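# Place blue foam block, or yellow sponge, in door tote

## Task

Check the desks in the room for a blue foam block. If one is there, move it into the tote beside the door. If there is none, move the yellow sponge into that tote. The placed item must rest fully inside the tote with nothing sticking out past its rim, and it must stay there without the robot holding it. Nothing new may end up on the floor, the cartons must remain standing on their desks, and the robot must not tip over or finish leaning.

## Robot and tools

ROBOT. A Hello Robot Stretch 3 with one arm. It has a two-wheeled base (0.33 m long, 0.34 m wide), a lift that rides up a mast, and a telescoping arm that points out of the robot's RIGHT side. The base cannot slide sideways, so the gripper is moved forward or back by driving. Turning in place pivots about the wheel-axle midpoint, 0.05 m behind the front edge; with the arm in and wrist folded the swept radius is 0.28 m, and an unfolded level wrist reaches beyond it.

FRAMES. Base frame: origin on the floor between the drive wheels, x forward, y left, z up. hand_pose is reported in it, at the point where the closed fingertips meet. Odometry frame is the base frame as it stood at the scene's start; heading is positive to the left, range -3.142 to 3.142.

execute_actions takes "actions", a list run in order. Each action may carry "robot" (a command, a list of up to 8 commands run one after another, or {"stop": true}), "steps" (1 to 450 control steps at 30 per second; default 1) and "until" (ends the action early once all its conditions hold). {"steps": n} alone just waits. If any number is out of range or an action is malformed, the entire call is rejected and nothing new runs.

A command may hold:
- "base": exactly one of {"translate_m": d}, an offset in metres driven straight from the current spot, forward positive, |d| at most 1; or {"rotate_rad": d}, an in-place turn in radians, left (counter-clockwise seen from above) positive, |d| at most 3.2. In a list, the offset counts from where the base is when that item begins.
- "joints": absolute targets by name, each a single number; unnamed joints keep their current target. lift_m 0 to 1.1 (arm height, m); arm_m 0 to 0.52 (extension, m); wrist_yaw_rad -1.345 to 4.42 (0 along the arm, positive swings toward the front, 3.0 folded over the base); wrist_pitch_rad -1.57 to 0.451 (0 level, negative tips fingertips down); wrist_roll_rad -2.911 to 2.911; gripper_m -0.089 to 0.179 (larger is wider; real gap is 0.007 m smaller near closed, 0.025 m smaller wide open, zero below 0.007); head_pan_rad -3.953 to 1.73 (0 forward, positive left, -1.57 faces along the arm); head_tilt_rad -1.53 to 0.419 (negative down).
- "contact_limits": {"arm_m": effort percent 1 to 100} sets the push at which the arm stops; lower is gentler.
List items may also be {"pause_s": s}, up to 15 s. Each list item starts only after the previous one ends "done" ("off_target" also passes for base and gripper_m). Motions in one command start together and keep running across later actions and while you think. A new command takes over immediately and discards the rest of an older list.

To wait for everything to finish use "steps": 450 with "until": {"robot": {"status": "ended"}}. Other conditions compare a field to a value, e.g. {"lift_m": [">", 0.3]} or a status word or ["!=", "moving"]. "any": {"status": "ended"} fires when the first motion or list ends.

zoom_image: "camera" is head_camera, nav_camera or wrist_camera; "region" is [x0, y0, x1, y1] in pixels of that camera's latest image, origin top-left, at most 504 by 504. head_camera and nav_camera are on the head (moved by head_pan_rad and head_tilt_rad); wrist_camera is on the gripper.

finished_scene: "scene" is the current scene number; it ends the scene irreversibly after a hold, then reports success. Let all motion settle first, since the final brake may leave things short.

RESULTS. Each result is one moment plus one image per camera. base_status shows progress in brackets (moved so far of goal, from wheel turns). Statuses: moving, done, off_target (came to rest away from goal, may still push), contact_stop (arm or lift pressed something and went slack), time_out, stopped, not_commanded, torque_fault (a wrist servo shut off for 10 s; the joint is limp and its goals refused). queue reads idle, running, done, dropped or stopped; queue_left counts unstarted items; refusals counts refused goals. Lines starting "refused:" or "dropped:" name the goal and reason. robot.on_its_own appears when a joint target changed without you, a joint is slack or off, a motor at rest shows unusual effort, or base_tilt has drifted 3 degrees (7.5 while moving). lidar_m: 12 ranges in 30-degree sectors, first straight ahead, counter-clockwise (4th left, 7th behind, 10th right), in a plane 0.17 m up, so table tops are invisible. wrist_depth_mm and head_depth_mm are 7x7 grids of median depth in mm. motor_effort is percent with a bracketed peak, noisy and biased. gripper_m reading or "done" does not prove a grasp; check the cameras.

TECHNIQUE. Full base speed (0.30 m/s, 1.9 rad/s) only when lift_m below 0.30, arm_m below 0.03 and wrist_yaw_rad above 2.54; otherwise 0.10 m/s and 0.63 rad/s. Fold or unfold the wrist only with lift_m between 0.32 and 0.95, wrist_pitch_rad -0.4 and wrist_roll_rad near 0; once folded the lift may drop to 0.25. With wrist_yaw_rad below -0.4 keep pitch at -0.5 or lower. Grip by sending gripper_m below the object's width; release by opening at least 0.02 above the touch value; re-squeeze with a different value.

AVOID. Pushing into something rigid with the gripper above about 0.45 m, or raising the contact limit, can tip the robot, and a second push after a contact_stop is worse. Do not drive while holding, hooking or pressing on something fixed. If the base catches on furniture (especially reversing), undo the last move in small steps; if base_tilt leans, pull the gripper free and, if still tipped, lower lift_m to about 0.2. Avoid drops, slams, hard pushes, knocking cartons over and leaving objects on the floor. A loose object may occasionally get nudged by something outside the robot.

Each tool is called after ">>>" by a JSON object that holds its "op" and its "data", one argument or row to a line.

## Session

>>> {"op": "execute_actions", "data": {
  "actions": [
    {"robot":{"joints":{"head_tilt_rad":-0.5,"head_pan_rad":1.1,"lift_m":0.28}},"steps":60,"until":{"robot":{"status":"ended"}}}
  ]
}}

>>> {"op": "execute_actions", "data": {
  "actions": [
    {"robot":{"joints":{"head_pan_rad":-0.4}},"steps":90,"until":{"robot":{"status":"ended"}}}
  ]
}}

>>> {"op": "execute_actions", "data": {
  "actions": [
    {"robot":{"joints":{"head_pan_rad":-1.9}},"steps":120,"until":{"robot":{"status":"ended"}}}
  ]
}}

>>> {"op": "execute_actions", "data": {
  "actions": [
    {"robot":{"joints":{"head_pan_rad":-3.5}},"steps":90,"until":{"robot":{"status":"ended"}}}
  ]
}}

Scene clock: 1.17 s.
robot.base_odometry: x=+0.000 y=+0.000 heading=+0.000 (m, m, rad; robot's odometry frame)
robot.turned_by_wheels: +0.000 (rad since the last result)
robot.turned_by_imu: +0.000 (rad since the last result)
robot.base_tilt: forward=+0.5 right=+2.4 (deg)
robot.lidar_m: 2.49 2.16 2.34 1.54 1.24 1.73 2.11 1.60 1.86 2.17 1.98 1.89
robot.head_depth_mm: 2456 2614 2790 2870 2094 1616 1331 / 2557 2808 2969 2898 2101 1622 1319 / 2668 2858 3203 2884 2065 1632 1329 / 2301 2544 2763 2859 2082 1631 1340 / 2055 2240 2330 2594 2058 1624 1316 / 1859 1966 1226 2180 1910 1614 1319 / 1696 1741 1092 2061 2064 1603 1320
robot.base_status: not_commanded
robot.joint_positions: lift_m=+0.281 arm_m=+0.002 wrist_yaw_rad=+3.026 wrist_pitch_rad=-0.455 wrist_roll_rad=-0.007 gripper_m=+0.037 head_pan_rad=+1.093 head_tilt_rad=-0.493
robot.joint_goals: lift_m=+0.280 arm_m=+0.002 wrist_yaw_rad=+3.026 wrist_pitch_rad=-0.455 wrist_roll_rad=-0.007 gripper_m=+0.037 head_pan_rad=+1.100 head_tilt_rad=-0.500
robot.joint_status: lift_m=done arm_m=not_commanded wrist_yaw_rad=not_commanded wrist_pitch_rad=not_commanded wrist_roll_rad=not_commanded gripper_m=not_commanded head_pan_rad=done head_tilt_rad=done
robot.measured_speeds: translate_m=+0.000 rotate_rad=+0.000 lift_m=+0.000 arm_m=+0.000 wrist_yaw_rad=+0.000 wrist_pitch_rad=+0.000 wrist_roll_rad=+0.000 head_pan_rad=+0.000 head_tilt_rad=+0.000
robot: refusals=0 queue=done queue_left=0
robot.motor_effort: left_wheel=+0(1) right_wheel=+0(1) lift_m=+13(25) arm_m=-1(1) wrist_yaw_rad=-1(0) wrist_pitch_rad=+9(9) wrist_roll_rad=+0(0) gripper_m=-1(0) head_pan_rad=+3(44) head_tilt_rad=-3(31) (%)
robot.hand_pose: x=+0.0041 y=+0.0711 z=+0.2852 quat_wxyz=(+0.199, +0.694, +0.120, +0.681) (m; robot's base frame)
robot.wrist_depth_mm: - - - - - - - / - - - - - - - / - - - - 1000 969 934 / 844 819 802 779 769 723 709 / 658 646 - 607 620 583 565 / 542 527 - 531 - 486 477 / 458 - - - 430 418 410
pictures: head_camera (sideways: a quarter turn clockwise sets it upright), nav_camera (sideways: a quarter turn counterclockwise sets it upright), wrist_camera
camera_calibration (this result's frames):
head_camera: T_world_to_cam=[[-0.162889, -0.423235, -0.891257, 1.18594], [-0.918683, 0.394516, -0.0194443, 0.037305], [0.359844, 0.815616, -0.453081, 0.54705], [0, 0, 0, 1]] pos_world=[0.0305946, 0.0410313, 1.30556]
nav_camera: T_world_to_cam=[[0.196099, 0.382985, 0.9027, -1.13583], [0.907358, -0.419931, -0.0189483, 0.0671353], [0.371815, 0.822788, -0.429852, 0.520409], [0, 0, 0, 1]] pos_world=[-0.031677, 0.035011, 1.25028]
wrist_camera: T_world_to_cam=[[0.994297, -0.0965143, -0.045363, 0.0252776], [-0.0900489, -0.531951, -0.841974, 0.318999], [0.0571316, 0.841257, -0.537608, 0.255455], [0, 0, 0, 1]] pos_world=[-0.0110024, -0.0427715, 0.40707]
Images, in order (width x height): head_camera 896x504, nav_camera 672x504, wrist_camera 644x364.

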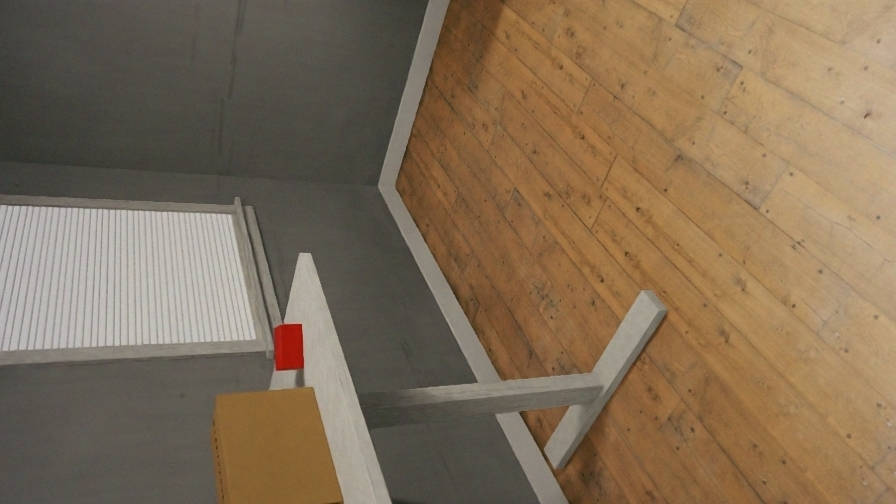

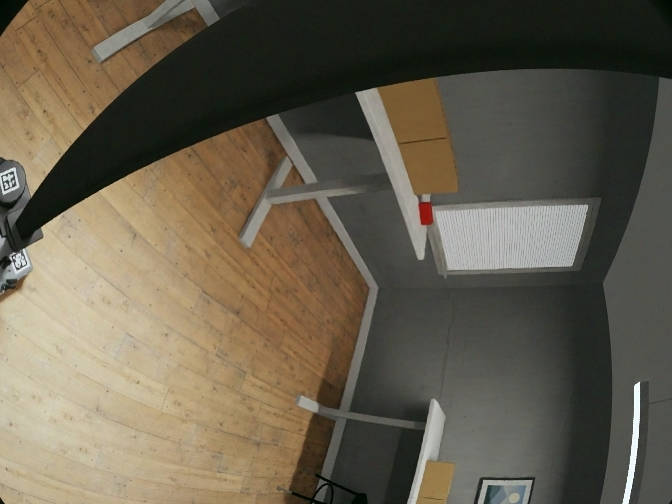

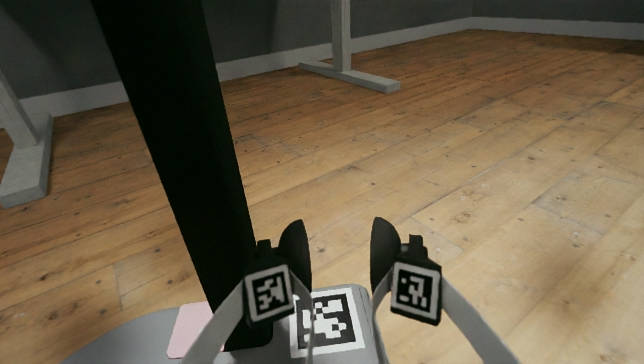

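Scene clock: 2.47 s.
robot.base_odometry: x=+0.000 y=+0.000 heading=+0.000 (m, m, rad; robot's odometry frame)
robot.turned_by_wheels: +0.000 (rad since the last result)
robot.turned_by_imu: +0.000 (rad since the last result)
robot.base_tilt: forward=+0.5 right=+2.4 (deg)
robot.lidar_m: 2.49 2.16 2.34 1.54 1.24 1.73 2.11 1.60 1.86 2.17 1.98 1.89
robot.head_depth_mm: 1905 1985 2121 2300 2076 1633 1339 / 2004 2153 2313 2464 2108 1617 1324 / 2253 2378 2390 2515 2100 1607 1324 / 2436 2675 2936 2887 2047 1614 1320 / 2667 2961 3249 2830 2052 1605 1323 / 2809 3141 3314 2884 2056 1601 1313 / 2645 2830 3004 2887 2035 1607 1318
robot.base_status: not_commanded
robot.joint_positions: lift_m=+0.281 arm_m=+0.002 wrist_yaw_rad=+3.026 wrist_pitch_rad=-0.455 wrist_roll_rad=-0.007 gripper_m=+0.037 head_pan_rad=-0.393 head_tilt_rad=-0.493
robot.joint_goals: lift_m=+0.280 arm_m=+0.002 wrist_yaw_rad=+3.026 wrist_pitch_rad=-0.455 wrist_roll_rad=-0.007 gripper_m=+0.037 head_pan_rad=-0.400 head_tilt_rad=-0.500
robot.joint_status: lift_m=done arm_m=not_commanded wrist_yaw_rad=not_commanded wrist_pitch_rad=not_commanded wrist_roll_rad=not_commanded gripper_m=not_commanded head_pan_rad=done head_tilt_rad=done
robot.measured_speeds: translate_m=+0.000 rotate_rad=+0.000 lift_m=+0.000 arm_m=+0.000 wrist_yaw_rad=+0.000 wrist_pitch_rad=+0.000 wrist_roll_rad=+0.000 head_pan_rad=+0.000 head_tilt_rad=+0.000
robot: refusals=0 queue=done queue_left=0
robot.motor_effort: left_wheel=-1(1) right_wheel=-1(0) lift_m=+14(13) arm_m=-1(0) wrist_yaw_rad=+0(0) wrist_pitch_rad=+9(9) wrist_roll_rad=+0(0) gripper_m=+0(0) head_pan_rad=-3(42) head_tilt_rad=-3(3) (%)
robot.hand_pose: x=+0.0041 y=+0.0711 z=+0.2852 quat_wxyz=(+0.199, +0.694, +0.120, +0.681) (m; robot's base frame)
robot.wrist_depth_mm: - - - - - - - / - - - - - - - / - - - - - 941 943 / 840 837 810 759 749 725 706 / 665 646 - 617 611 590 565 / 539 528 - 531 - 488 481 / 454 - - - 427 419 410
pictures: head_camera (sideways: a quarter turn clockwise sets it upright), nav_camera (sideways: a quarter turn counterclockwise sets it upright), wrist_camera
camera_calibration (this result's frames):
head_camera: T_world_to_cam=[[-0.435786, 0.126343, -0.891138, 1.18745], [0.31484, 0.948946, -0.0194253, 0.0297557], [0.843188, -0.289032, -0.453315, 0.544406], [0, 0, 0, 1]] pos_world=[0.0490692, -0.0209116, 1.30555]
nav_camera: T_world_to_cam=[[0.398513, -0.162861, 0.902587, -1.13692], [-0.341137, -0.939822, -0.01896, 0.0747664], [0.851359, -0.30035, -0.43009, 0.517792], [0, 0, 0, 1]] pos_world=[0.0377541, 0.0406266, 1.25028]
wrist_camera: T_world_to_cam=[[0.994297, -0.0965144, -0.0453631, 0.0252776], [-0.0900489, -0.53195, -0.841974, 0.318999], [0.0571316, 0.841257, -0.537608, 0.255455], [0, 0, 0, 1]] pos_world=[-0.0110024, -0.0427715, 0.40707]
Images, in order (width x height): head_camera 896x504, nav_camera 672x504, wrist_camera 644x364.

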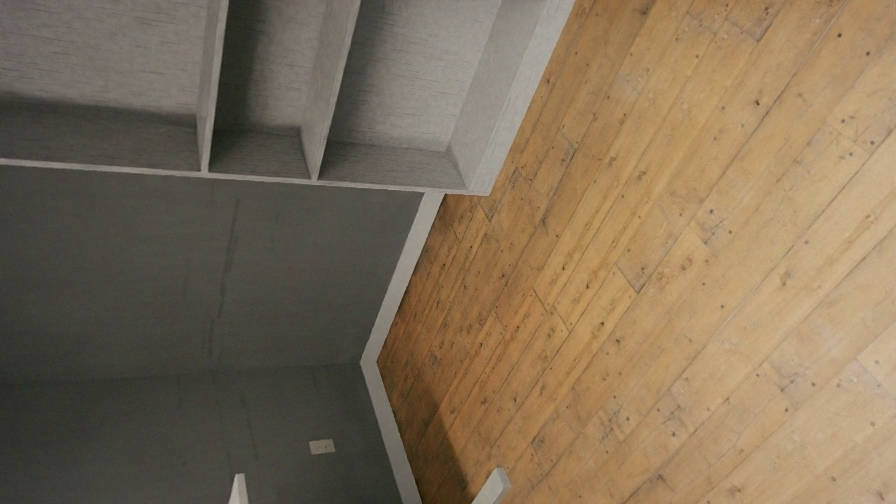

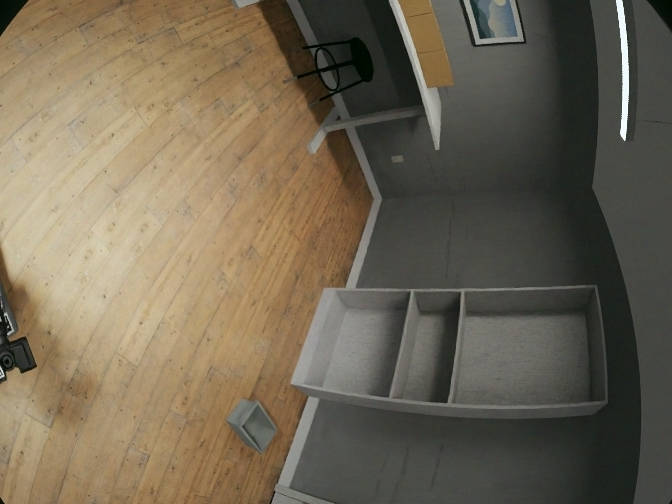

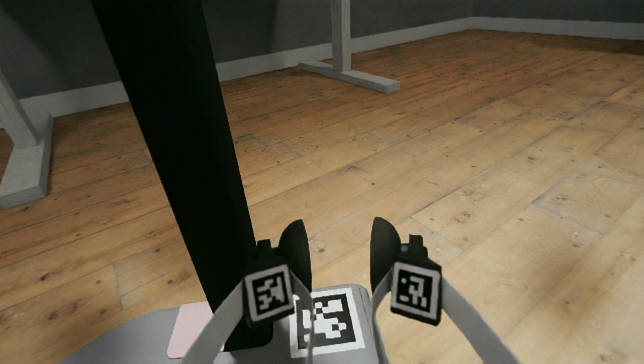

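Scene clock: 3.77 s.
robot.base_odometry: x=+0.000 y=+0.000 heading=+0.000 (m, m, rad; robot's odometry frame)
robot.turned_by_wheels: +0.000 (rad since the last result)
robot.turned_by_imu: +0.000 (rad since the last result)
robot.base_tilt: forward=+0.4 right=+2.4 (deg)
robot.lidar_m: 2.49 2.16 2.33 1.55 1.24 1.73 2.10 1.61 1.86 2.17 1.99 1.89
robot.head_depth_mm: 1935 2051 2086 2332 2072 1643 1331 / 2098 2257 2303 2506 2101 1641 1335 / 2310 2467 2662 2755 2020 1616 1314 / 2486 2682 2930 2887 2079 1617 1326 / 2276 2458 2701 2792 2063 1607 1324 / 2105 2260 2452 2610 2035 1611 1319 / 1929 2053 2232 2415 2053 1608 1312
robot.base_status: not_commanded
robot.joint_positions: lift_m=+0.281 arm_m=+0.002 wrist_yaw_rad=+3.026 wrist_pitch_rad=-0.455 wrist_roll_rad=-0.007 gripper_m=+0.037 head_pan_rad=-1.893 head_tilt_rad=-0.494
robot.joint_goals: lift_m=+0.280 arm_m=+0.002 wrist_yaw_rad=+3.026 wrist_pitch_rad=-0.455 wrist_roll_rad=-0.007 gripper_m=+0.037 head_pan_rad=-1.900 head_tilt_rad=-0.500
robot.joint_status: lift_m=done arm_m=not_commanded wrist_yaw_rad=not_commanded wrist_pitch_rad=not_commanded wrist_roll_rad=not_commanded gripper_m=not_commanded head_pan_rad=done head_tilt_rad=done
robot.measured_speeds: translate_m=+0.000 rotate_rad=+0.000 lift_m=+0.000 arm_m=+0.000 wrist_yaw_rad=+0.000 wrist_pitch_rad=+0.000 wrist_roll_rad=+0.000 head_pan_rad=+0.000 head_tilt_rad=+0.000
robot: refusals=0 queue=done queue_left=0
robot.motor_effort: left_wheel=-1(0) right_wheel=-1(1) lift_m=+13(13) arm_m=+0(0) wrist_yaw_rad=+1(1) wrist_pitch_rad=+9(9) wrist_roll_rad=+1(0) gripper_m=+0(0) head_pan_rad=-3(42) head_tilt_rad=-3(3) (%)
robot.hand_pose: x=+0.0041 y=+0.0711 z=+0.2852 quat_wxyz=(+0.199, +0.694, +0.120, +0.681) (m; robot's base frame)
robot.wrist_depth_mm: - - - - - - - / - - - - - - - / - - - - - 981 952 / 820 819 792 772 749 732 708 / 666 644 - 617 620 574 566 / 532 530 - 516 - 487 480 / 463 - - - 426 413 409
pictures: head_camera (sideways: a quarter turn clockwise sets it upright), nav_camera (sideways: a quarter turn counterclockwise sets it upright), wrist_camera
camera_calibration (this result's frames):
head_camera: T_world_to_cam=[[0.0952117, 0.44367, -0.891118, 1.18418], [0.96884, -0.246923, -0.0194221, 0.0257621], [-0.228655, -0.861502, -0.453355, 0.550996], [0, 0, 0, 1]] pos_world=[-0.0117197, -0.044341, 1.30554]
nav_camera: T_world_to_cam=[[-0.134275, -0.409074, 0.902568, -1.13364], [-0.9616, 0.273801, -0.018962, 0.0785538], [-0.239367, -0.870455, -0.43013, 0.524498], [0, 0, 0, 1]] pos_world=[0.0488647, -0.0286987, 1.25028]
wrist_camera: T_world_to_cam=[[0.994297, -0.0965145, -0.0453633, 0.0252776], [-0.0900491, -0.53195, -0.841974, 0.318999], [0.0571316, 0.841257, -0.537608, 0.255455], [0, 0, 0, 1]] pos_world=[-0.0110024, -0.0427715, 0.40707]
Images, in order (width x height): head_camera 896x504, nav_camera 672x504, wrist_camera 644x364.

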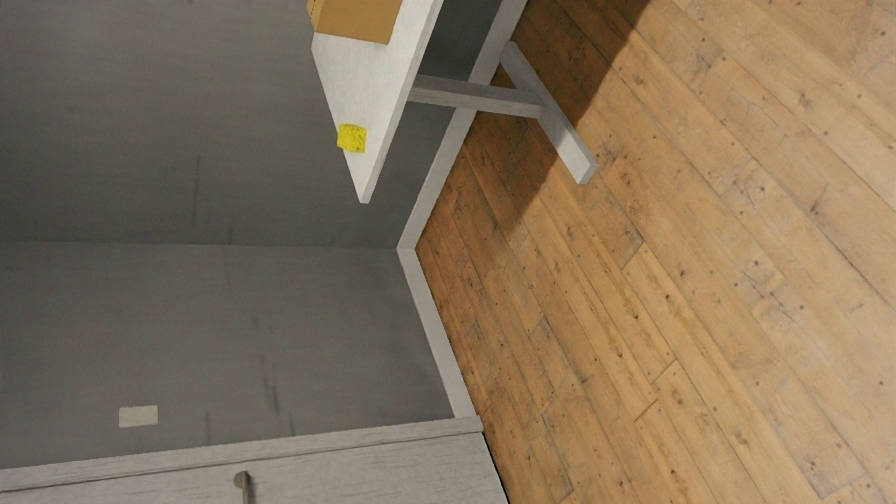

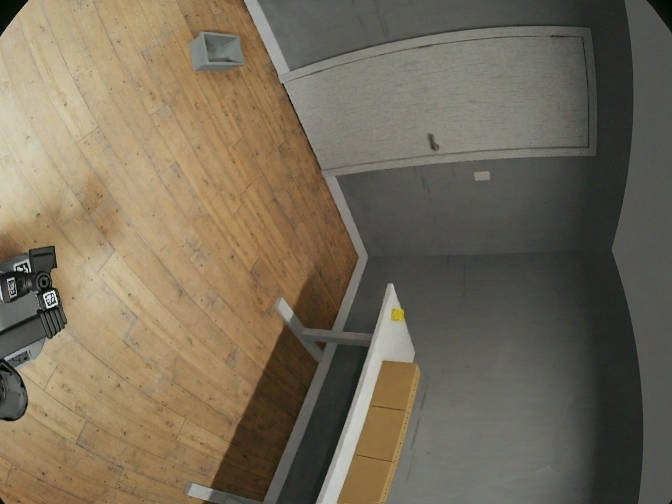

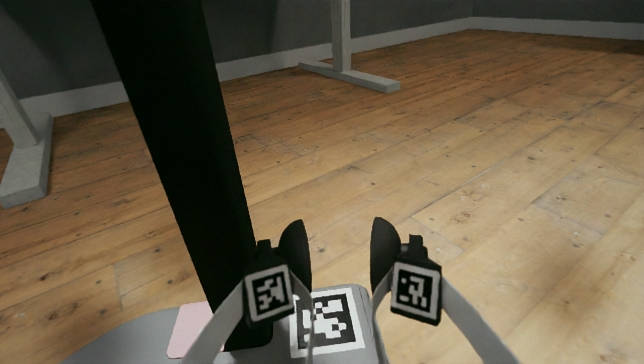

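Scene clock: 5.10 s.
robot.base_odometry: x=+0.000 y=+0.000 heading=+0.000 (m, m, rad; robot's odometry frame)
robot.turned_by_wheels: +0.000 (rad since the last result)
robot.turned_by_imu: +0.000 (rad since the last result)
robot.base_tilt: forward=+0.5 right=+2.4 (deg)
robot.lidar_m: 2.49 2.15 2.34 1.54 1.24 1.73 2.11 1.61 1.86 2.17 1.98 1.89
robot.head_depth_mm: 1564 1654 1783 1883 1986 1631 1293 / 1687 1815 1935 2101 2070 1619 1332 / 1840 1975 2110 2325 2083 1627 1329 / 2011 2162 2407 2544 2095 1626 1324 / 2211 2381 2605 2715 2070 1624 1316 / 2084 2224 2406 2581 2072 1621 1321 / 1889 2033 2195 2379 2052 1598 1322
robot.base_status: not_commanded
robot.joint_positions: lift_m=+0.281 arm_m=+0.002 wrist_yaw_rad=+3.026 wrist_pitch_rad=-0.455 wrist_roll_rad=-0.007 gripper_m=+0.037 head_pan_rad=-3.493 head_tilt_rad=-0.494
robot.joint_goals: lift_m=+0.280 arm_m=+0.002 wrist_yaw_rad=+3.026 wrist_pitch_rad=-0.455 wrist_roll_rad=-0.007 gripper_m=+0.037 head_pan_rad=-3.500 head_tilt_rad=-0.500
robot.joint_status: lift_m=done arm_m=not_commanded wrist_yaw_rad=not_commanded wrist_pitch_rad=not_commanded wrist_roll_rad=not_commanded gripper_m=not_commanded head_pan_rad=done head_tilt_rad=done
robot.measured_speeds: translate_m=+0.000 rotate_rad=+0.000 lift_m=+0.000 arm_m=+0.000 wrist_yaw_rad=+0.000 wrist_pitch_rad=+0.000 wrist_roll_rad=+0.000 head_pan_rad=+0.000 head_tilt_rad=+0.000
robot: refusals=0 queue=done queue_left=0
robot.motor_effort: left_wheel=+0(1) right_wheel=+0(1) lift_m=+13(14) arm_m=+0(0) wrist_yaw_rad=-2(1) wrist_pitch_rad=+9(9) wrist_roll_rad=+0(0) gripper_m=+0(1) head_pan_rad=-4(40) head_tilt_rad=-3(3) (%)
robot.hand_pose: x=+0.0041 y=+0.0711 z=+0.2852 quat_wxyz=(+0.199, +0.694, +0.120, +0.681) (m; robot's base frame)
robot.wrist_depth_mm: - - - - - - - / - - - - - - - / - - - - - 978 931 / 844 819 804 764 741 730 694 / 662 643 - 612 606 581 568 / 537 530 - 528 - 486 472 / 457 - - - 427 417 412
pictures: head_camera (sideways: a quarter turn clockwise sets it upright), nav_camera (sideways: a quarter turn counterclockwise sets it upright), wrist_camera
camera_calibration (this result's frames):
head_camera: T_world_to_cam=[[0.440733, -0.108137, -0.891101, 1.18205], [-0.275106, -0.961218, -0.0194193, 0.0333465], [-0.854442, 0.253706, -0.453389, 0.554858], [0, 0, 0, 1]] pos_world=[-0.0377018, 0.0191068, 1.30554]
nav_camera: T_world_to_cam=[[-0.405011, 0.146174, 0.902551, -1.13197], [0.301762, 0.953195, -0.0189637, 0.0708495], [-0.863079, 0.264675, -0.430165, 0.528348], [0, 0, 0, 1]] pos_world=[-0.0238332, -0.0419092, 1.25028]
wrist_camera: T_world_to_cam=[[0.994297, -0.0965144, -0.0453632, 0.0252776], [-0.0900491, -0.53195, -0.841974, 0.318999], [0.0571316, 0.841257, -0.537608, 0.255455], [0, 0, 0, 1]] pos_world=[-0.0110024, -0.0427715, 0.40707]
Images, in order (width x height): head_camera 896x504, nav_camera 672x504, wrist_camera 644x364.

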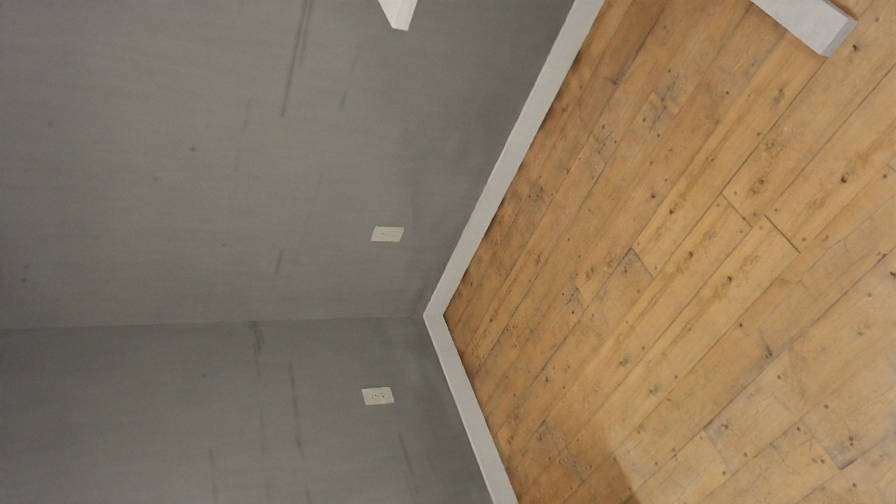

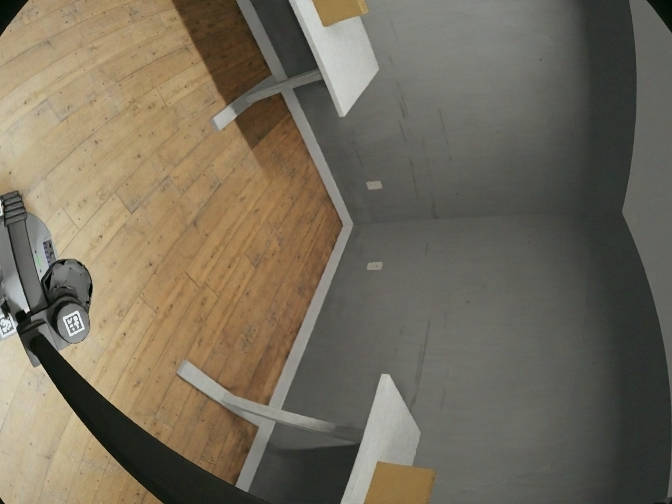

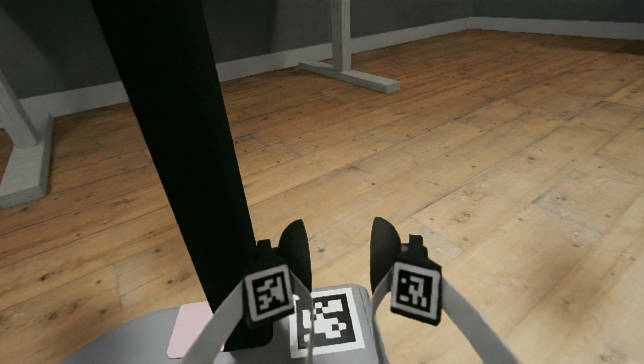

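>>> {"op": "execute_actions", "data": {
  "actions": [
    {"robot":[{"base":{"rotate_rad":0.88},"joints":{"head_tilt_rad":-0.3,"head_pan_rad":-3.85}},{"base":{"translate_m":1}},{"base":{"translate_m":0.6}},{"base":{"rotate_rad":0.32}},{"base":{"translate_m":0.8}}],"steps":450,"until":{"robot":{"status":"ended"}}},
    {"steps":150,"until":{"robot":{"status":"ended"}}}
  ]
}}

>>> {"op": "execute_actions", "data": {
  "actions": [
    {"robot":{"joints":{"head_pan_rad":-2.2}},"steps":120,"until":{"robot":{"status":"ended"}}}
  ]
}}

Scene clock: 27.43 s.
robot.base_odometry: x=+1.310 y=+1.979 heading=+1.200 (m, m, rad; robot's odometry frame)
robot.turned_by_wheels: +1.200 (rad since the last result)
robot.turned_by_imu: +1.194 (rad since the last result)
robot.base_tilt: forward=+0.5 right=+2.4 (deg)
robot.lidar_m: 0.70 0.59 0.59 0.65 1.01 2.36 3.94 2.98 0.79 0.79 0.64 0.64
robot.head_depth_mm: 2265 2185 2118 1287 2195 2051 - / 3430 3814 3211 1266 2504 1921 1546 / 3755 3872 3976 1254 2538 1842 1374 / 3661 3951 - 1146 2803 1971 1523 / 3763 3970 - 1362 2801 1969 1531 / 3763 3971 - - 2766 1951 1521 / 3815 - - - 2734 1944 1529
robot.base_status: done (translate_m +0.8000 of +0.8000)
robot.joint_positions: lift_m=+0.281 arm_m=+0.002 wrist_yaw_rad=+3.026 wrist_pitch_rad=-0.455 wrist_roll_rad=-0.007 gripper_m=+0.037 head_pan_rad=-3.843 head_tilt_rad=-0.309
robot.joint_goals: lift_m=+0.280 arm_m=+0.002 wrist_yaw_rad=+3.026 wrist_pitch_rad=-0.455 wrist_roll_rad=-0.007 gripper_m=+0.037 head_pan_rad=-3.850 head_tilt_rad=-0.300
robot.joint_status: lift_m=done arm_m=not_commanded wrist_yaw_rad=not_commanded wrist_pitch_rad=not_commanded wrist_roll_rad=not_commanded gripper_m=not_commanded head_pan_rad=done head_tilt_rad=done
robot.measured_speeds: translate_m=+0.000 rotate_rad=+0.000 lift_m=+0.000 arm_m=+0.000 wrist_yaw_rad=+0.000 wrist_pitch_rad=+0.000 wrist_roll_rad=+0.000 head_pan_rad=+0.000 head_tilt_rad=+0.000
robot: refusals=0 queue=done queue_left=0
robot.motor_effort: left_wheel=-3(12) right_wheel=+4(12) lift_m=+13(13) arm_m=-1(1) wrist_yaw_rad=-1(1) wrist_pitch_rad=+9(9) wrist_roll_rad=+0(0) gripper_m=-1(1) head_pan_rad=-2(28) head_tilt_rad=+4(21) (%)
robot.hand_pose: x=+0.0041 y=+0.0710 z=+0.2851 quat_wxyz=(+0.199, +0.694, +0.120, +0.681) (m; robot's base frame)
robot.wrist_depth_mm: - - 791 662 571 497 448 / - - 857 729 629 541 477 / - - 949 809 671 586 507 / 846 816 796 764 702 621 537 / 645 649 - 619 614 583 545 / 535 541 - 529 - 487 479 / 464 - - - 422 419 408
pictures: head_camera (sideways: a quarter turn clockwise sets it upright), nav_camera (sideways: a quarter turn counterclockwise sets it upright), wrist_camera
camera_calibration (this result's frames):
head_camera: T_world_to_cam=[[0.24588, -0.142172, -0.958817, 1.27162], [-0.591937, -0.805333, -0.0323833, 0.0521632], [-0.767563, 0.575522, -0.282173, 0.331511], [0, 0, 0, 1]] pos_world=[-0.0273341, 0.0320064, 1.31449]
nav_camera: T_world_to_cam=[[-0.197934, 0.164507, 0.966312, -1.21647], [0.608471, 0.793508, -0.0104533, 0.0579025], [-0.768496, 0.585904, -0.25716, 0.302621], [0, 0, 0, 1]] pos_world=[-0.0434486, -0.023135, 1.25391]
wrist_camera: T_world_to_cam=[[0.994296, -0.096528, -0.0453687, 0.0252767], [-0.0900776, -0.532194, -0.841817, 0.318885], [0.057114, 0.841102, -0.537853, 0.255536], [0, 0, 0, 1]] pos_world=[-0.0110028, -0.0427835, 0.407031]
Images, in order (width x height): head_camera 896x504, nav_camera 672x504, wrist_camera 644x364.

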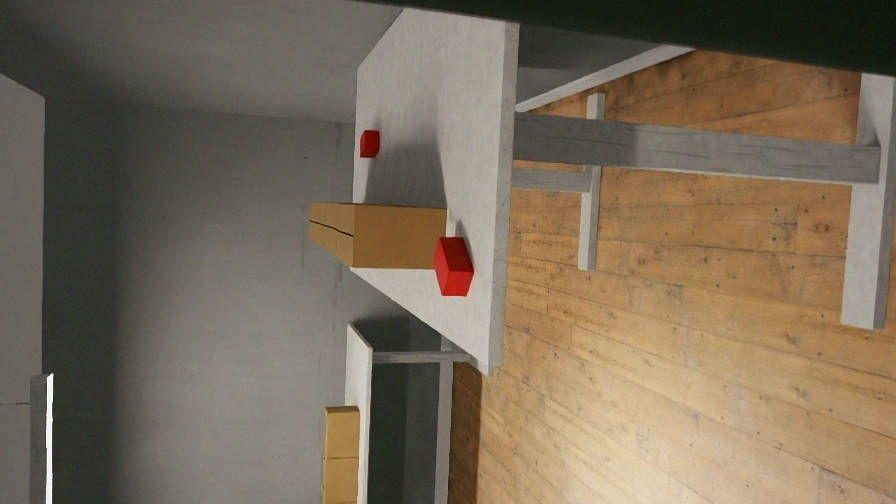

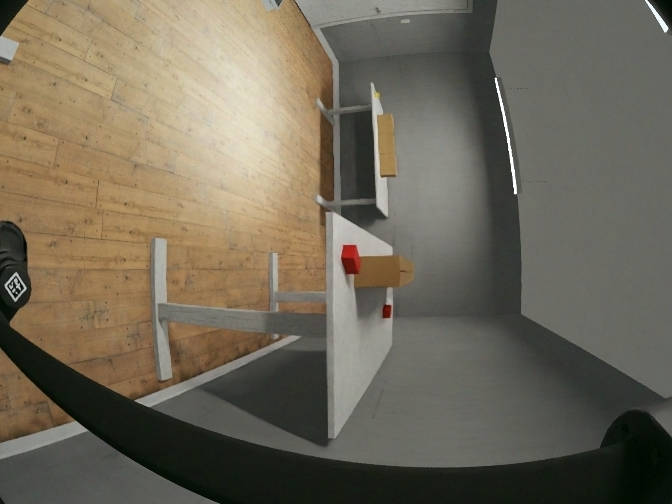

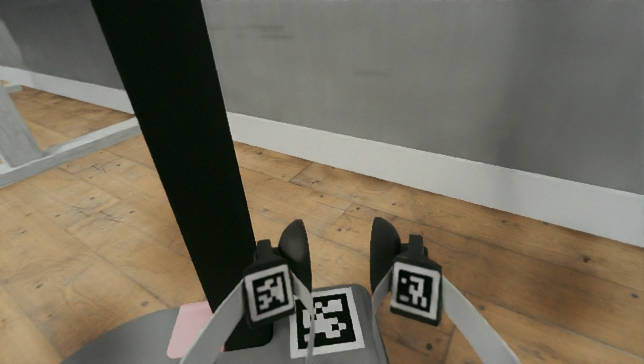

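Scene clock: 28.80 s.
robot.base_odometry: x=+1.310 y=+1.979 heading=+1.200 (m, m, rad; robot's odometry frame)
robot.turned_by_wheels: +0.000 (rad since the last result)
robot.turned_by_imu: +0.000 (rad since the last result)
robot.base_tilt: forward=+0.4 right=+2.5 (deg)
robot.lidar_m: 0.70 0.59 0.59 0.65 1.01 2.35 3.92 2.99 0.79 0.79 0.64 0.64
robot.head_depth_mm: 2727 2911 3040 3175 2530 2027 1553 / 2822 2922 3083 1409 762 2009 1566 / 2811 3020 3084 1045 802 1900 1535 / 2864 3024 3137 1059 799 1976 1526 / 2454 2580 2685 1228 789 912 980 / 1713 1774 1839 1222 836 1814 1475 / 1269 1308 1390 1214 833 1505 1463
robot.base_status: done (translate_m +0.8000 of +0.8000)
robot.joint_positions: lift_m=+0.281 arm_m=+0.002 wrist_yaw_rad=+3.026 wrist_pitch_rad=-0.455 wrist_roll_rad=-0.007 gripper_m=+0.037 head_pan_rad=-2.207 head_tilt_rad=-0.309
robot.joint_goals: lift_m=+0.280 arm_m=+0.002 wrist_yaw_rad=+3.026 wrist_pitch_rad=-0.455 wrist_roll_rad=-0.007 gripper_m=+0.037 head_pan_rad=-2.200 head_tilt_rad=-0.300
robot.joint_status: lift_m=done arm_m=not_commanded wrist_yaw_rad=not_commanded wrist_pitch_rad=not_commanded wrist_roll_rad=not_commanded gripper_m=not_commanded head_pan_rad=done head_tilt_rad=done
robot.measured_speeds: translate_m=+0.000 rotate_rad=+0.000 lift_m=+0.000 arm_m=+0.000 wrist_yaw_rad=+0.000 wrist_pitch_rad=+0.000 wrist_roll_rad=+0.000 head_pan_rad=+0.000 head_tilt_rad=+0.000
robot: refusals=0 queue=done queue_left=0
robot.motor_effort: left_wheel=-3(4) right_wheel=+4(4) lift_m=+15(14) arm_m=-1(1) wrist_yaw_rad=+0(0) wrist_pitch_rad=+9(9) wrist_roll_rad=+0(0) gripper_m=+0(0) head_pan_rad=+3(43) head_tilt_rad=+4(4) (%)
robot.hand_pose: x=+0.0041 y=+0.0710 z=+0.2851 quat_wxyz=(+0.199, +0.694, +0.120, +0.681) (m; robot's base frame)
robot.wrist_depth_mm: - - 797 675 582 509 453 / - - 871 734 621 539 477 / - - 931 820 685 577 505 / 852 824 802 755 702 615 541 / 662 651 - 610 619 589 542 / 531 529 - 524 - 483 480 / 460 - - - 419 412 413
pictures: head_camera (sideways: a quarter turn clockwise sets it upright), nav_camera (sideways: a quarter turn counterclockwise sets it upright), wrist_camera
camera_calibration (this result's frames):
head_camera: T_world_to_cam=[[0.125893, 0.2546, -0.958817, 1.27236], [0.8421, -0.538349, -0.0323833, 0.0434155], [-0.524423, -0.803342, -0.282173, 0.330028], [0, 0, 0, 1]] pos_world=[-0.0236659, -0.0354435, 1.31449]
nav_camera: T_world_to_cam=[[-0.151296, -0.208206, 0.966312, -1.21675], [-0.831373, 0.555616, -0.0104533, 0.0666855], [-0.534722, -0.804948, -0.25716, 0.301195], [0, 0, 0, 1]] pos_world=[0.0324061, -0.0479404, 1.25391]
wrist_camera: T_world_to_cam=[[0.994296, -0.0965281, -0.0453688, 0.0252767], [-0.0900777, -0.532194, -0.841817, 0.318885], [0.0571139, 0.841102, -0.537853, 0.255536], [0, 0, 0, 1]] pos_world=[-0.0110028, -0.0427835, 0.407031]
Images, in order (width x height): head_camera 896x504, nav_camera 672x504, wrist_camera 644x364.

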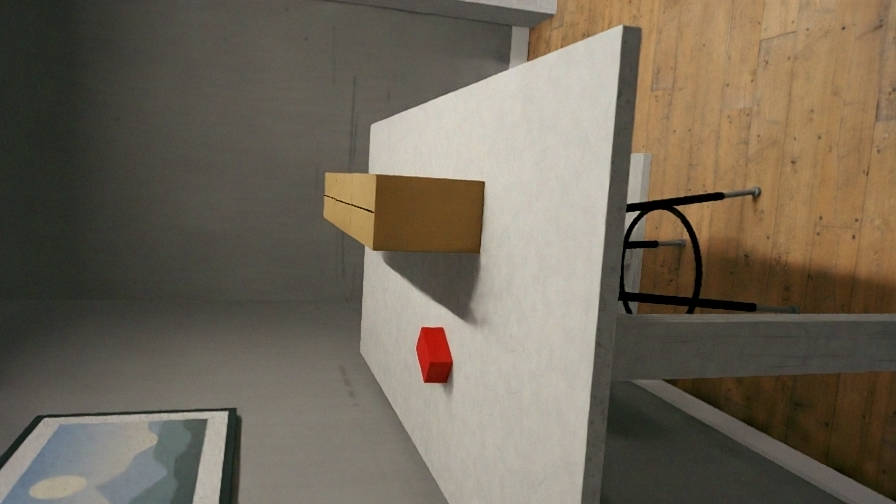

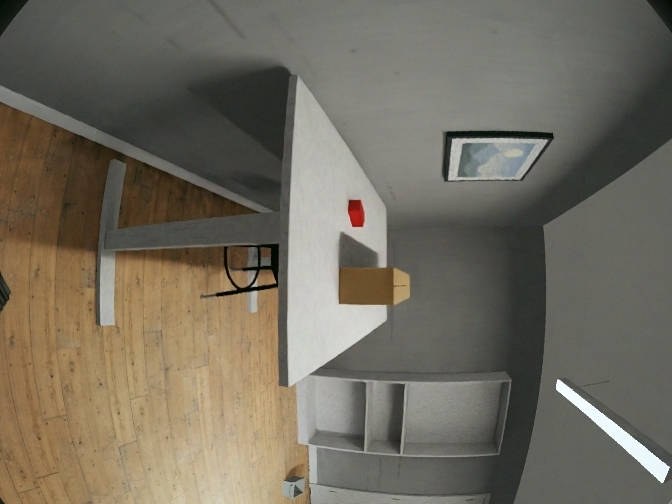

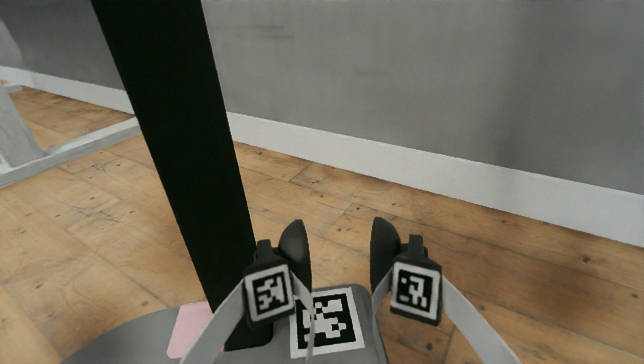

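>>> {"op": "execute_actions", "data": {
  "actions": [
    {"robot":[{"base":{"translate_m":-1},"joints":{"head_tilt_rad":-0.7,"head_pan_rad":-1.2}},{"base":{"rotate_rad":0.1}},{"base":{"translate_m":-1}},{"base":{"translate_m":-1}},{"base":{"translate_m":-0.92}},{"base":{"rotate_rad":2.36}},{"base":{"translate_m":0.6}},{"joints":{"lift_m":0.9,"wrist_pitch_rad":-0.4}}],"steps":450,"until":{"robot":{"status":"ended"}}},
    {"steps":450,"until":{"robot":{"status":"ended"}}},
    {"steps":250,"until":{"robot":{"status":"ended"}}}
  ]
}}

Scene clock: 67.73 s.
robot.base_odometry: x=-0.357 y=-2.064 heading=-2.624 (m, m, rad; robot's odometry frame)
robot.turned_by_wheels: +2.460 (rad since the last result)
robot.turned_by_imu: +2.432 (rad since the last result)
robot.base_tilt: forward=+0.5 right=+2.4 (deg)
robot.lidar_m: 0.69 0.72 0.54 0.52 0.53 0.69 1.88 3.67 3.02 1.85 0.64 0.73
robot.head_depth_mm: 2765 1600 911 918 717 665 - / 2501 1852 1075 921 717 - - / 1807 1829 1220 920 758 1427 1123 / 1422 1547 1214 916 781 1191 1190 / 1174 1286 1216 919 1526 1355 1194 / 994 1077 1120 917 1400 1360 1192 / 869 919 997 918 1167 1284 1186
robot.base_status: done (translate_m +0.6000 of +0.6000)
robot.joint_positions: lift_m=+0.899 arm_m=+0.002 wrist_yaw_rad=+3.026 wrist_pitch_rad=-0.420 wrist_roll_rad=-0.007 gripper_m=+0.037 head_pan_rad=-1.207 head_tilt_rad=-0.691
robot.joint_goals: lift_m=+0.900 arm_m=+0.002 wrist_yaw_rad=+3.026 wrist_pitch_rad=-0.400 wrist_roll_rad=-0.007 gripper_m=+0.037 head_pan_rad=-1.200 head_tilt_rad=-0.700
robot.joint_status: lift_m=done arm_m=not_commanded wrist_yaw_rad=not_commanded wrist_pitch_rad=done wrist_roll_rad=not_commanded gripper_m=not_commanded head_pan_rad=done head_tilt_rad=done
robot.measured_speeds: translate_m=+0.000 rotate_rad=+0.000 lift_m=+0.000 arm_m=+0.000 wrist_yaw_rad=+0.000 wrist_pitch_rad=+0.000 wrist_roll_rad=+0.000 head_pan_rad=+0.000 head_tilt_rad=+0.000
robot: refusals=0 queue=done queue_left=0
robot.motor_effort: left_wheel=-3(13) right_wheel=+3(14) lift_m=+46(46) arm_m=-1(1) wrist_yaw_rad=-1(0) wrist_pitch_rad=+11(13) wrist_roll_rad=+0(0) gripper_m=+0(0) head_pan_rad=+3(40) head_tilt_rad=-4(27) (%)
robot.hand_pose: x=+0.0046 y=+0.0756 z=+0.9116 quat_wxyz=(+0.187, +0.696, +0.108, +0.685) (m; robot's base frame)
robot.wrist_depth_mm: 441 - 484 509 523 541 562 / 471 475 525 544 564 594 609 / 516 523 562 583 622 644 662 / 548 568 630 650 682 711 721 / 603 633 - 712 754 803 755 / 667 693 - 810 - 927 784 / 737 767 - 899 974 - 793
pictures: head_camera (sideways: a quarter turn clockwise sets it upright), nav_camera (sideways: a quarter turn counterclockwise sets it upright), wrist_camera
camera_calibration (this result's frames):
head_camera: T_world_to_cam=[[-0.266638, 0.55914, -0.785027, 1.04805], [0.905223, 0.42491, -0.00481758, 0.00713358], [0.330872, -0.711908, -0.619443, 0.763673], [0, 0, 0, 1]] pos_world=[0.0203152, -0.0453756, 1.29584]
nav_camera: T_world_to_cam=[[0.21544, -0.559593, 0.800275, -1.00238], [-0.91914, -0.39298, -0.0273524, 0.0892122], [0.329798, -0.729673, -0.599008, 0.740754], [0, 0, 0, 1]] pos_world=[0.0536517, 0.0146412, 1.24834]
wrist_camera: T_world_to_cam=[[0.99448, -0.094933, -0.0446806, 0.0528674], [-0.0866227, -0.502576, -0.860182, 0.863191], [0.0592043, 0.859305, -0.508026, 0.560087], [0, 0, 0, 1]] pos_world=[-0.0109632, -0.042447, 1.0294]
Images, in order (width x height): head_camera 896x504, nav_camera 672x504, wrist_camera 644x364.

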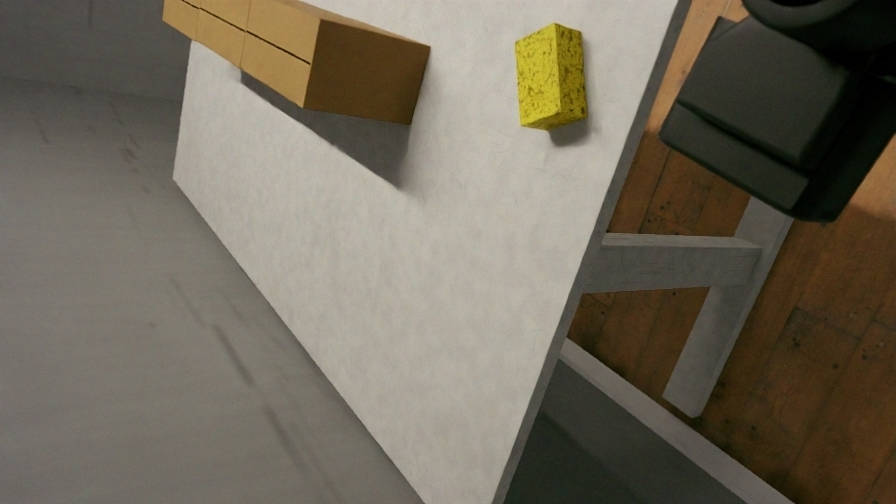

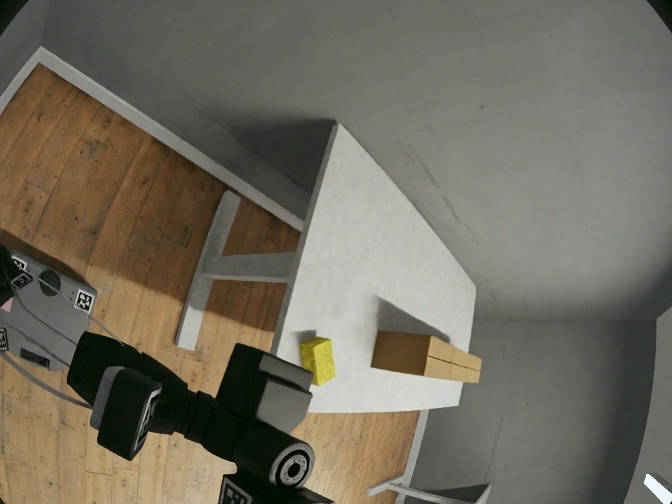

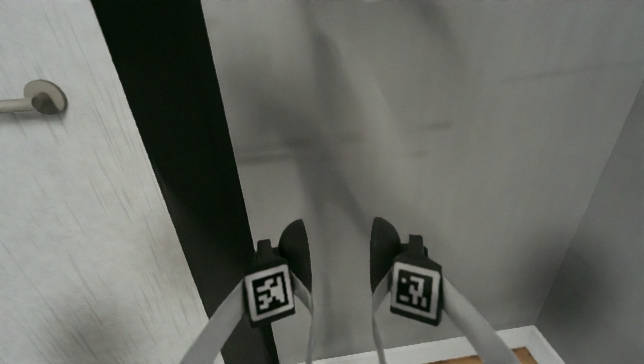

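>>> {"op": "execute_actions", "data": {
  "actions": [
    {"robot":[{"base":{"translate_m":-0.07},"joints":{"lift_m":0.94,"wrist_yaw_rad":1.85,"arm_m":0.49,"head_pan_rad":-1.5}},{"joints":{"wrist_pitch_rad":-0.8,"gripper_m":0.16}}],"steps":350,"until":{"robot":{"status":"ended"}}}
  ]
}}

Scene clock: 81.63 s.
robot.base_odometry: x=-0.296 y=-2.029 heading=-2.624 (m, m, rad; robot's odometry frame)
robot.turned_by_wheels: +0.000 (rad since the last result)
robot.turned_by_imu: +0.000 (rad since the last result)
robot.base_tilt: forward=+0.4 right=+2.5 (deg)
robot.lidar_m: 0.77 0.75 0.54 0.51 0.53 0.69 1.81 3.61 2.99 1.86 0.67 0.80
robot.head_depth_mm: 2760 3156 2760 2076 1683 1384 1192 / 2802 - 2559 2093 1671 1394 1194 / 2845 1761 1387 948 780 1392 1196 / 2871 1249 972 903 739 1392 1195 / 2803 1819 973 917 739 1394 1194 / 1990 1821 1223 911 780 1176 1189 / 1535 1567 1218 914 779 1359 1194
robot.base_status: done (translate_m -0.0700 of -0.0700)
robot.joint_positions: lift_m=+0.939 arm_m=+0.490 wrist_yaw_rad=+1.850 wrist_pitch_rad=-0.809 wrist_roll_rad=-0.007 gripper_m=+0.160 head_pan_rad=-1.493 head_tilt_rad=-0.691
robot.joint_goals: lift_m=+0.940 arm_m=+0.490 wrist_yaw_rad=+1.850 wrist_pitch_rad=-0.800 wrist_roll_rad=-0.007 gripper_m=+0.160 head_pan_rad=-1.500 head_tilt_rad=-0.700
robot.joint_status: lift_m=done arm_m=done wrist_yaw_rad=done wrist_pitch_rad=done wrist_roll_rad=not_commanded gripper_m=done head_pan_rad=done head_tilt_rad=done
robot.measured_speeds: translate_m=+0.000 rotate_rad=+0.000 lift_m=+0.000 arm_m=+0.000 wrist_yaw_rad=+0.000 wrist_pitch_rad=+0.000 wrist_roll_rad=+0.000 head_pan_rad=+0.000 head_tilt_rad=+0.000
robot: refusals=0 queue=done queue_left=0
robot.motor_effort: left_wheel=-4(10) right_wheel=+4(5) lift_m=+46(46) arm_m=+2(6) wrist_yaw_rad=-1(1) wrist_pitch_rad=+5(12) wrist_roll_rad=+0(0) gripper_m=+1(83) head_pan_rad=-4(25) head_tilt_rad=-3(4) (%)
robot.hand_pose: x=+0.1320 y=-0.5909 z=+0.8760 quat_wxyz=(+0.614, +0.685, -0.166, +0.354) (m; robot's base frame)
robot.wrist_depth_mm: 926 858 795 714 609 587 567 / - - 933 554 512 502 482 / - - - 449 435 429 419 / - - - 395 384 377 366 / - - - 349 344 341 330 / - - 333 271 308 307 301 / - 955 292 245 281 277 268
pictures: head_camera (sideways: a quarter turn clockwise sets it upright), nav_camera (sideways: a quarter turn counterclockwise sets it upright), wrist_camera
camera_calibration (this result's frames):
head_camera: T_world_to_cam=[[-0.0977782, 0.611697, -0.785027, 1.04702], [0.988398, 0.15181, -0.00481758, 0.00662621], [0.116228, -0.77639, -0.619443, 0.764982], [0, 0, 0, 1]] pos_world=[0.00691434, -0.0475431, 1.29584]
nav_camera: T_world_to_cam=[[0.0485387, -0.597665, 0.800275, -1.00136], [-0.992726, -0.117248, -0.0273524, 0.0896611], [0.110178, -0.793127, -0.599008, 0.742094], [0, 0, 0, 1]] pos_world=[0.055851, 0.000608083, 1.24834]
wrist_camera: T_world_to_cam=[[0.27673, -0.959696, -0.0490429, -0.551095], [-0.774389, -0.192496, -0.602716, 0.557099], [0.568983, 0.204768, -0.796447, 0.905785], [0, 0, 0, 1]] pos_world=[0.0685399, -0.60712, 1.03015]
Images, in order (width x height): head_camera 896x504, nav_camera 672x504, wrist_camera 644x364.

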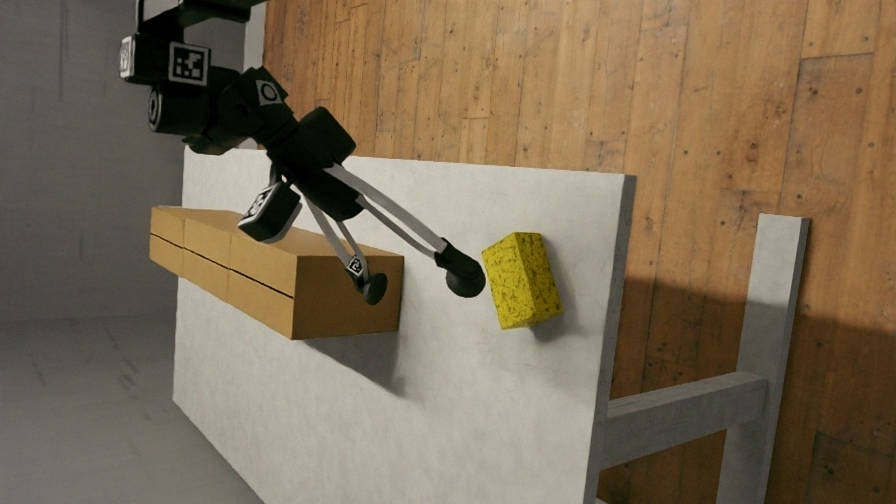

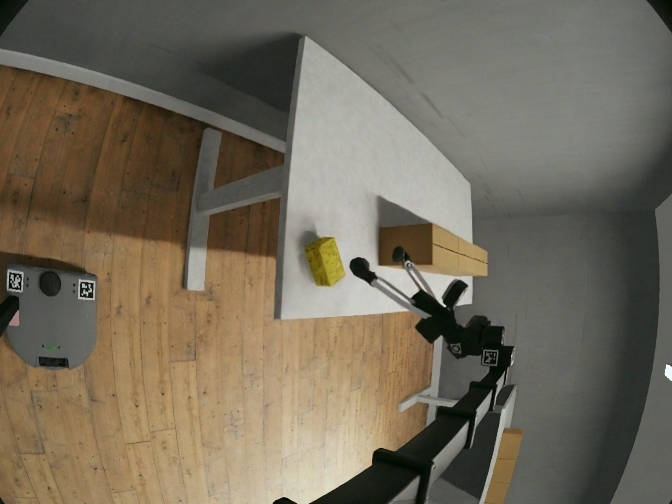

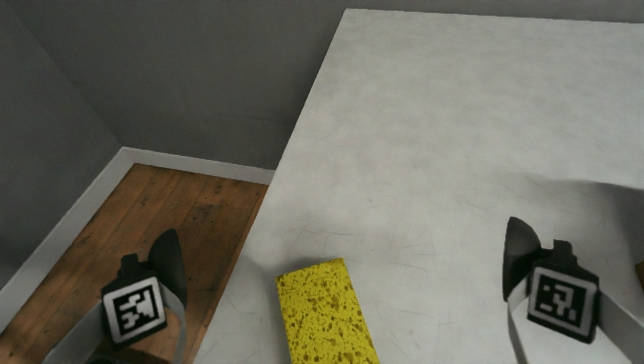

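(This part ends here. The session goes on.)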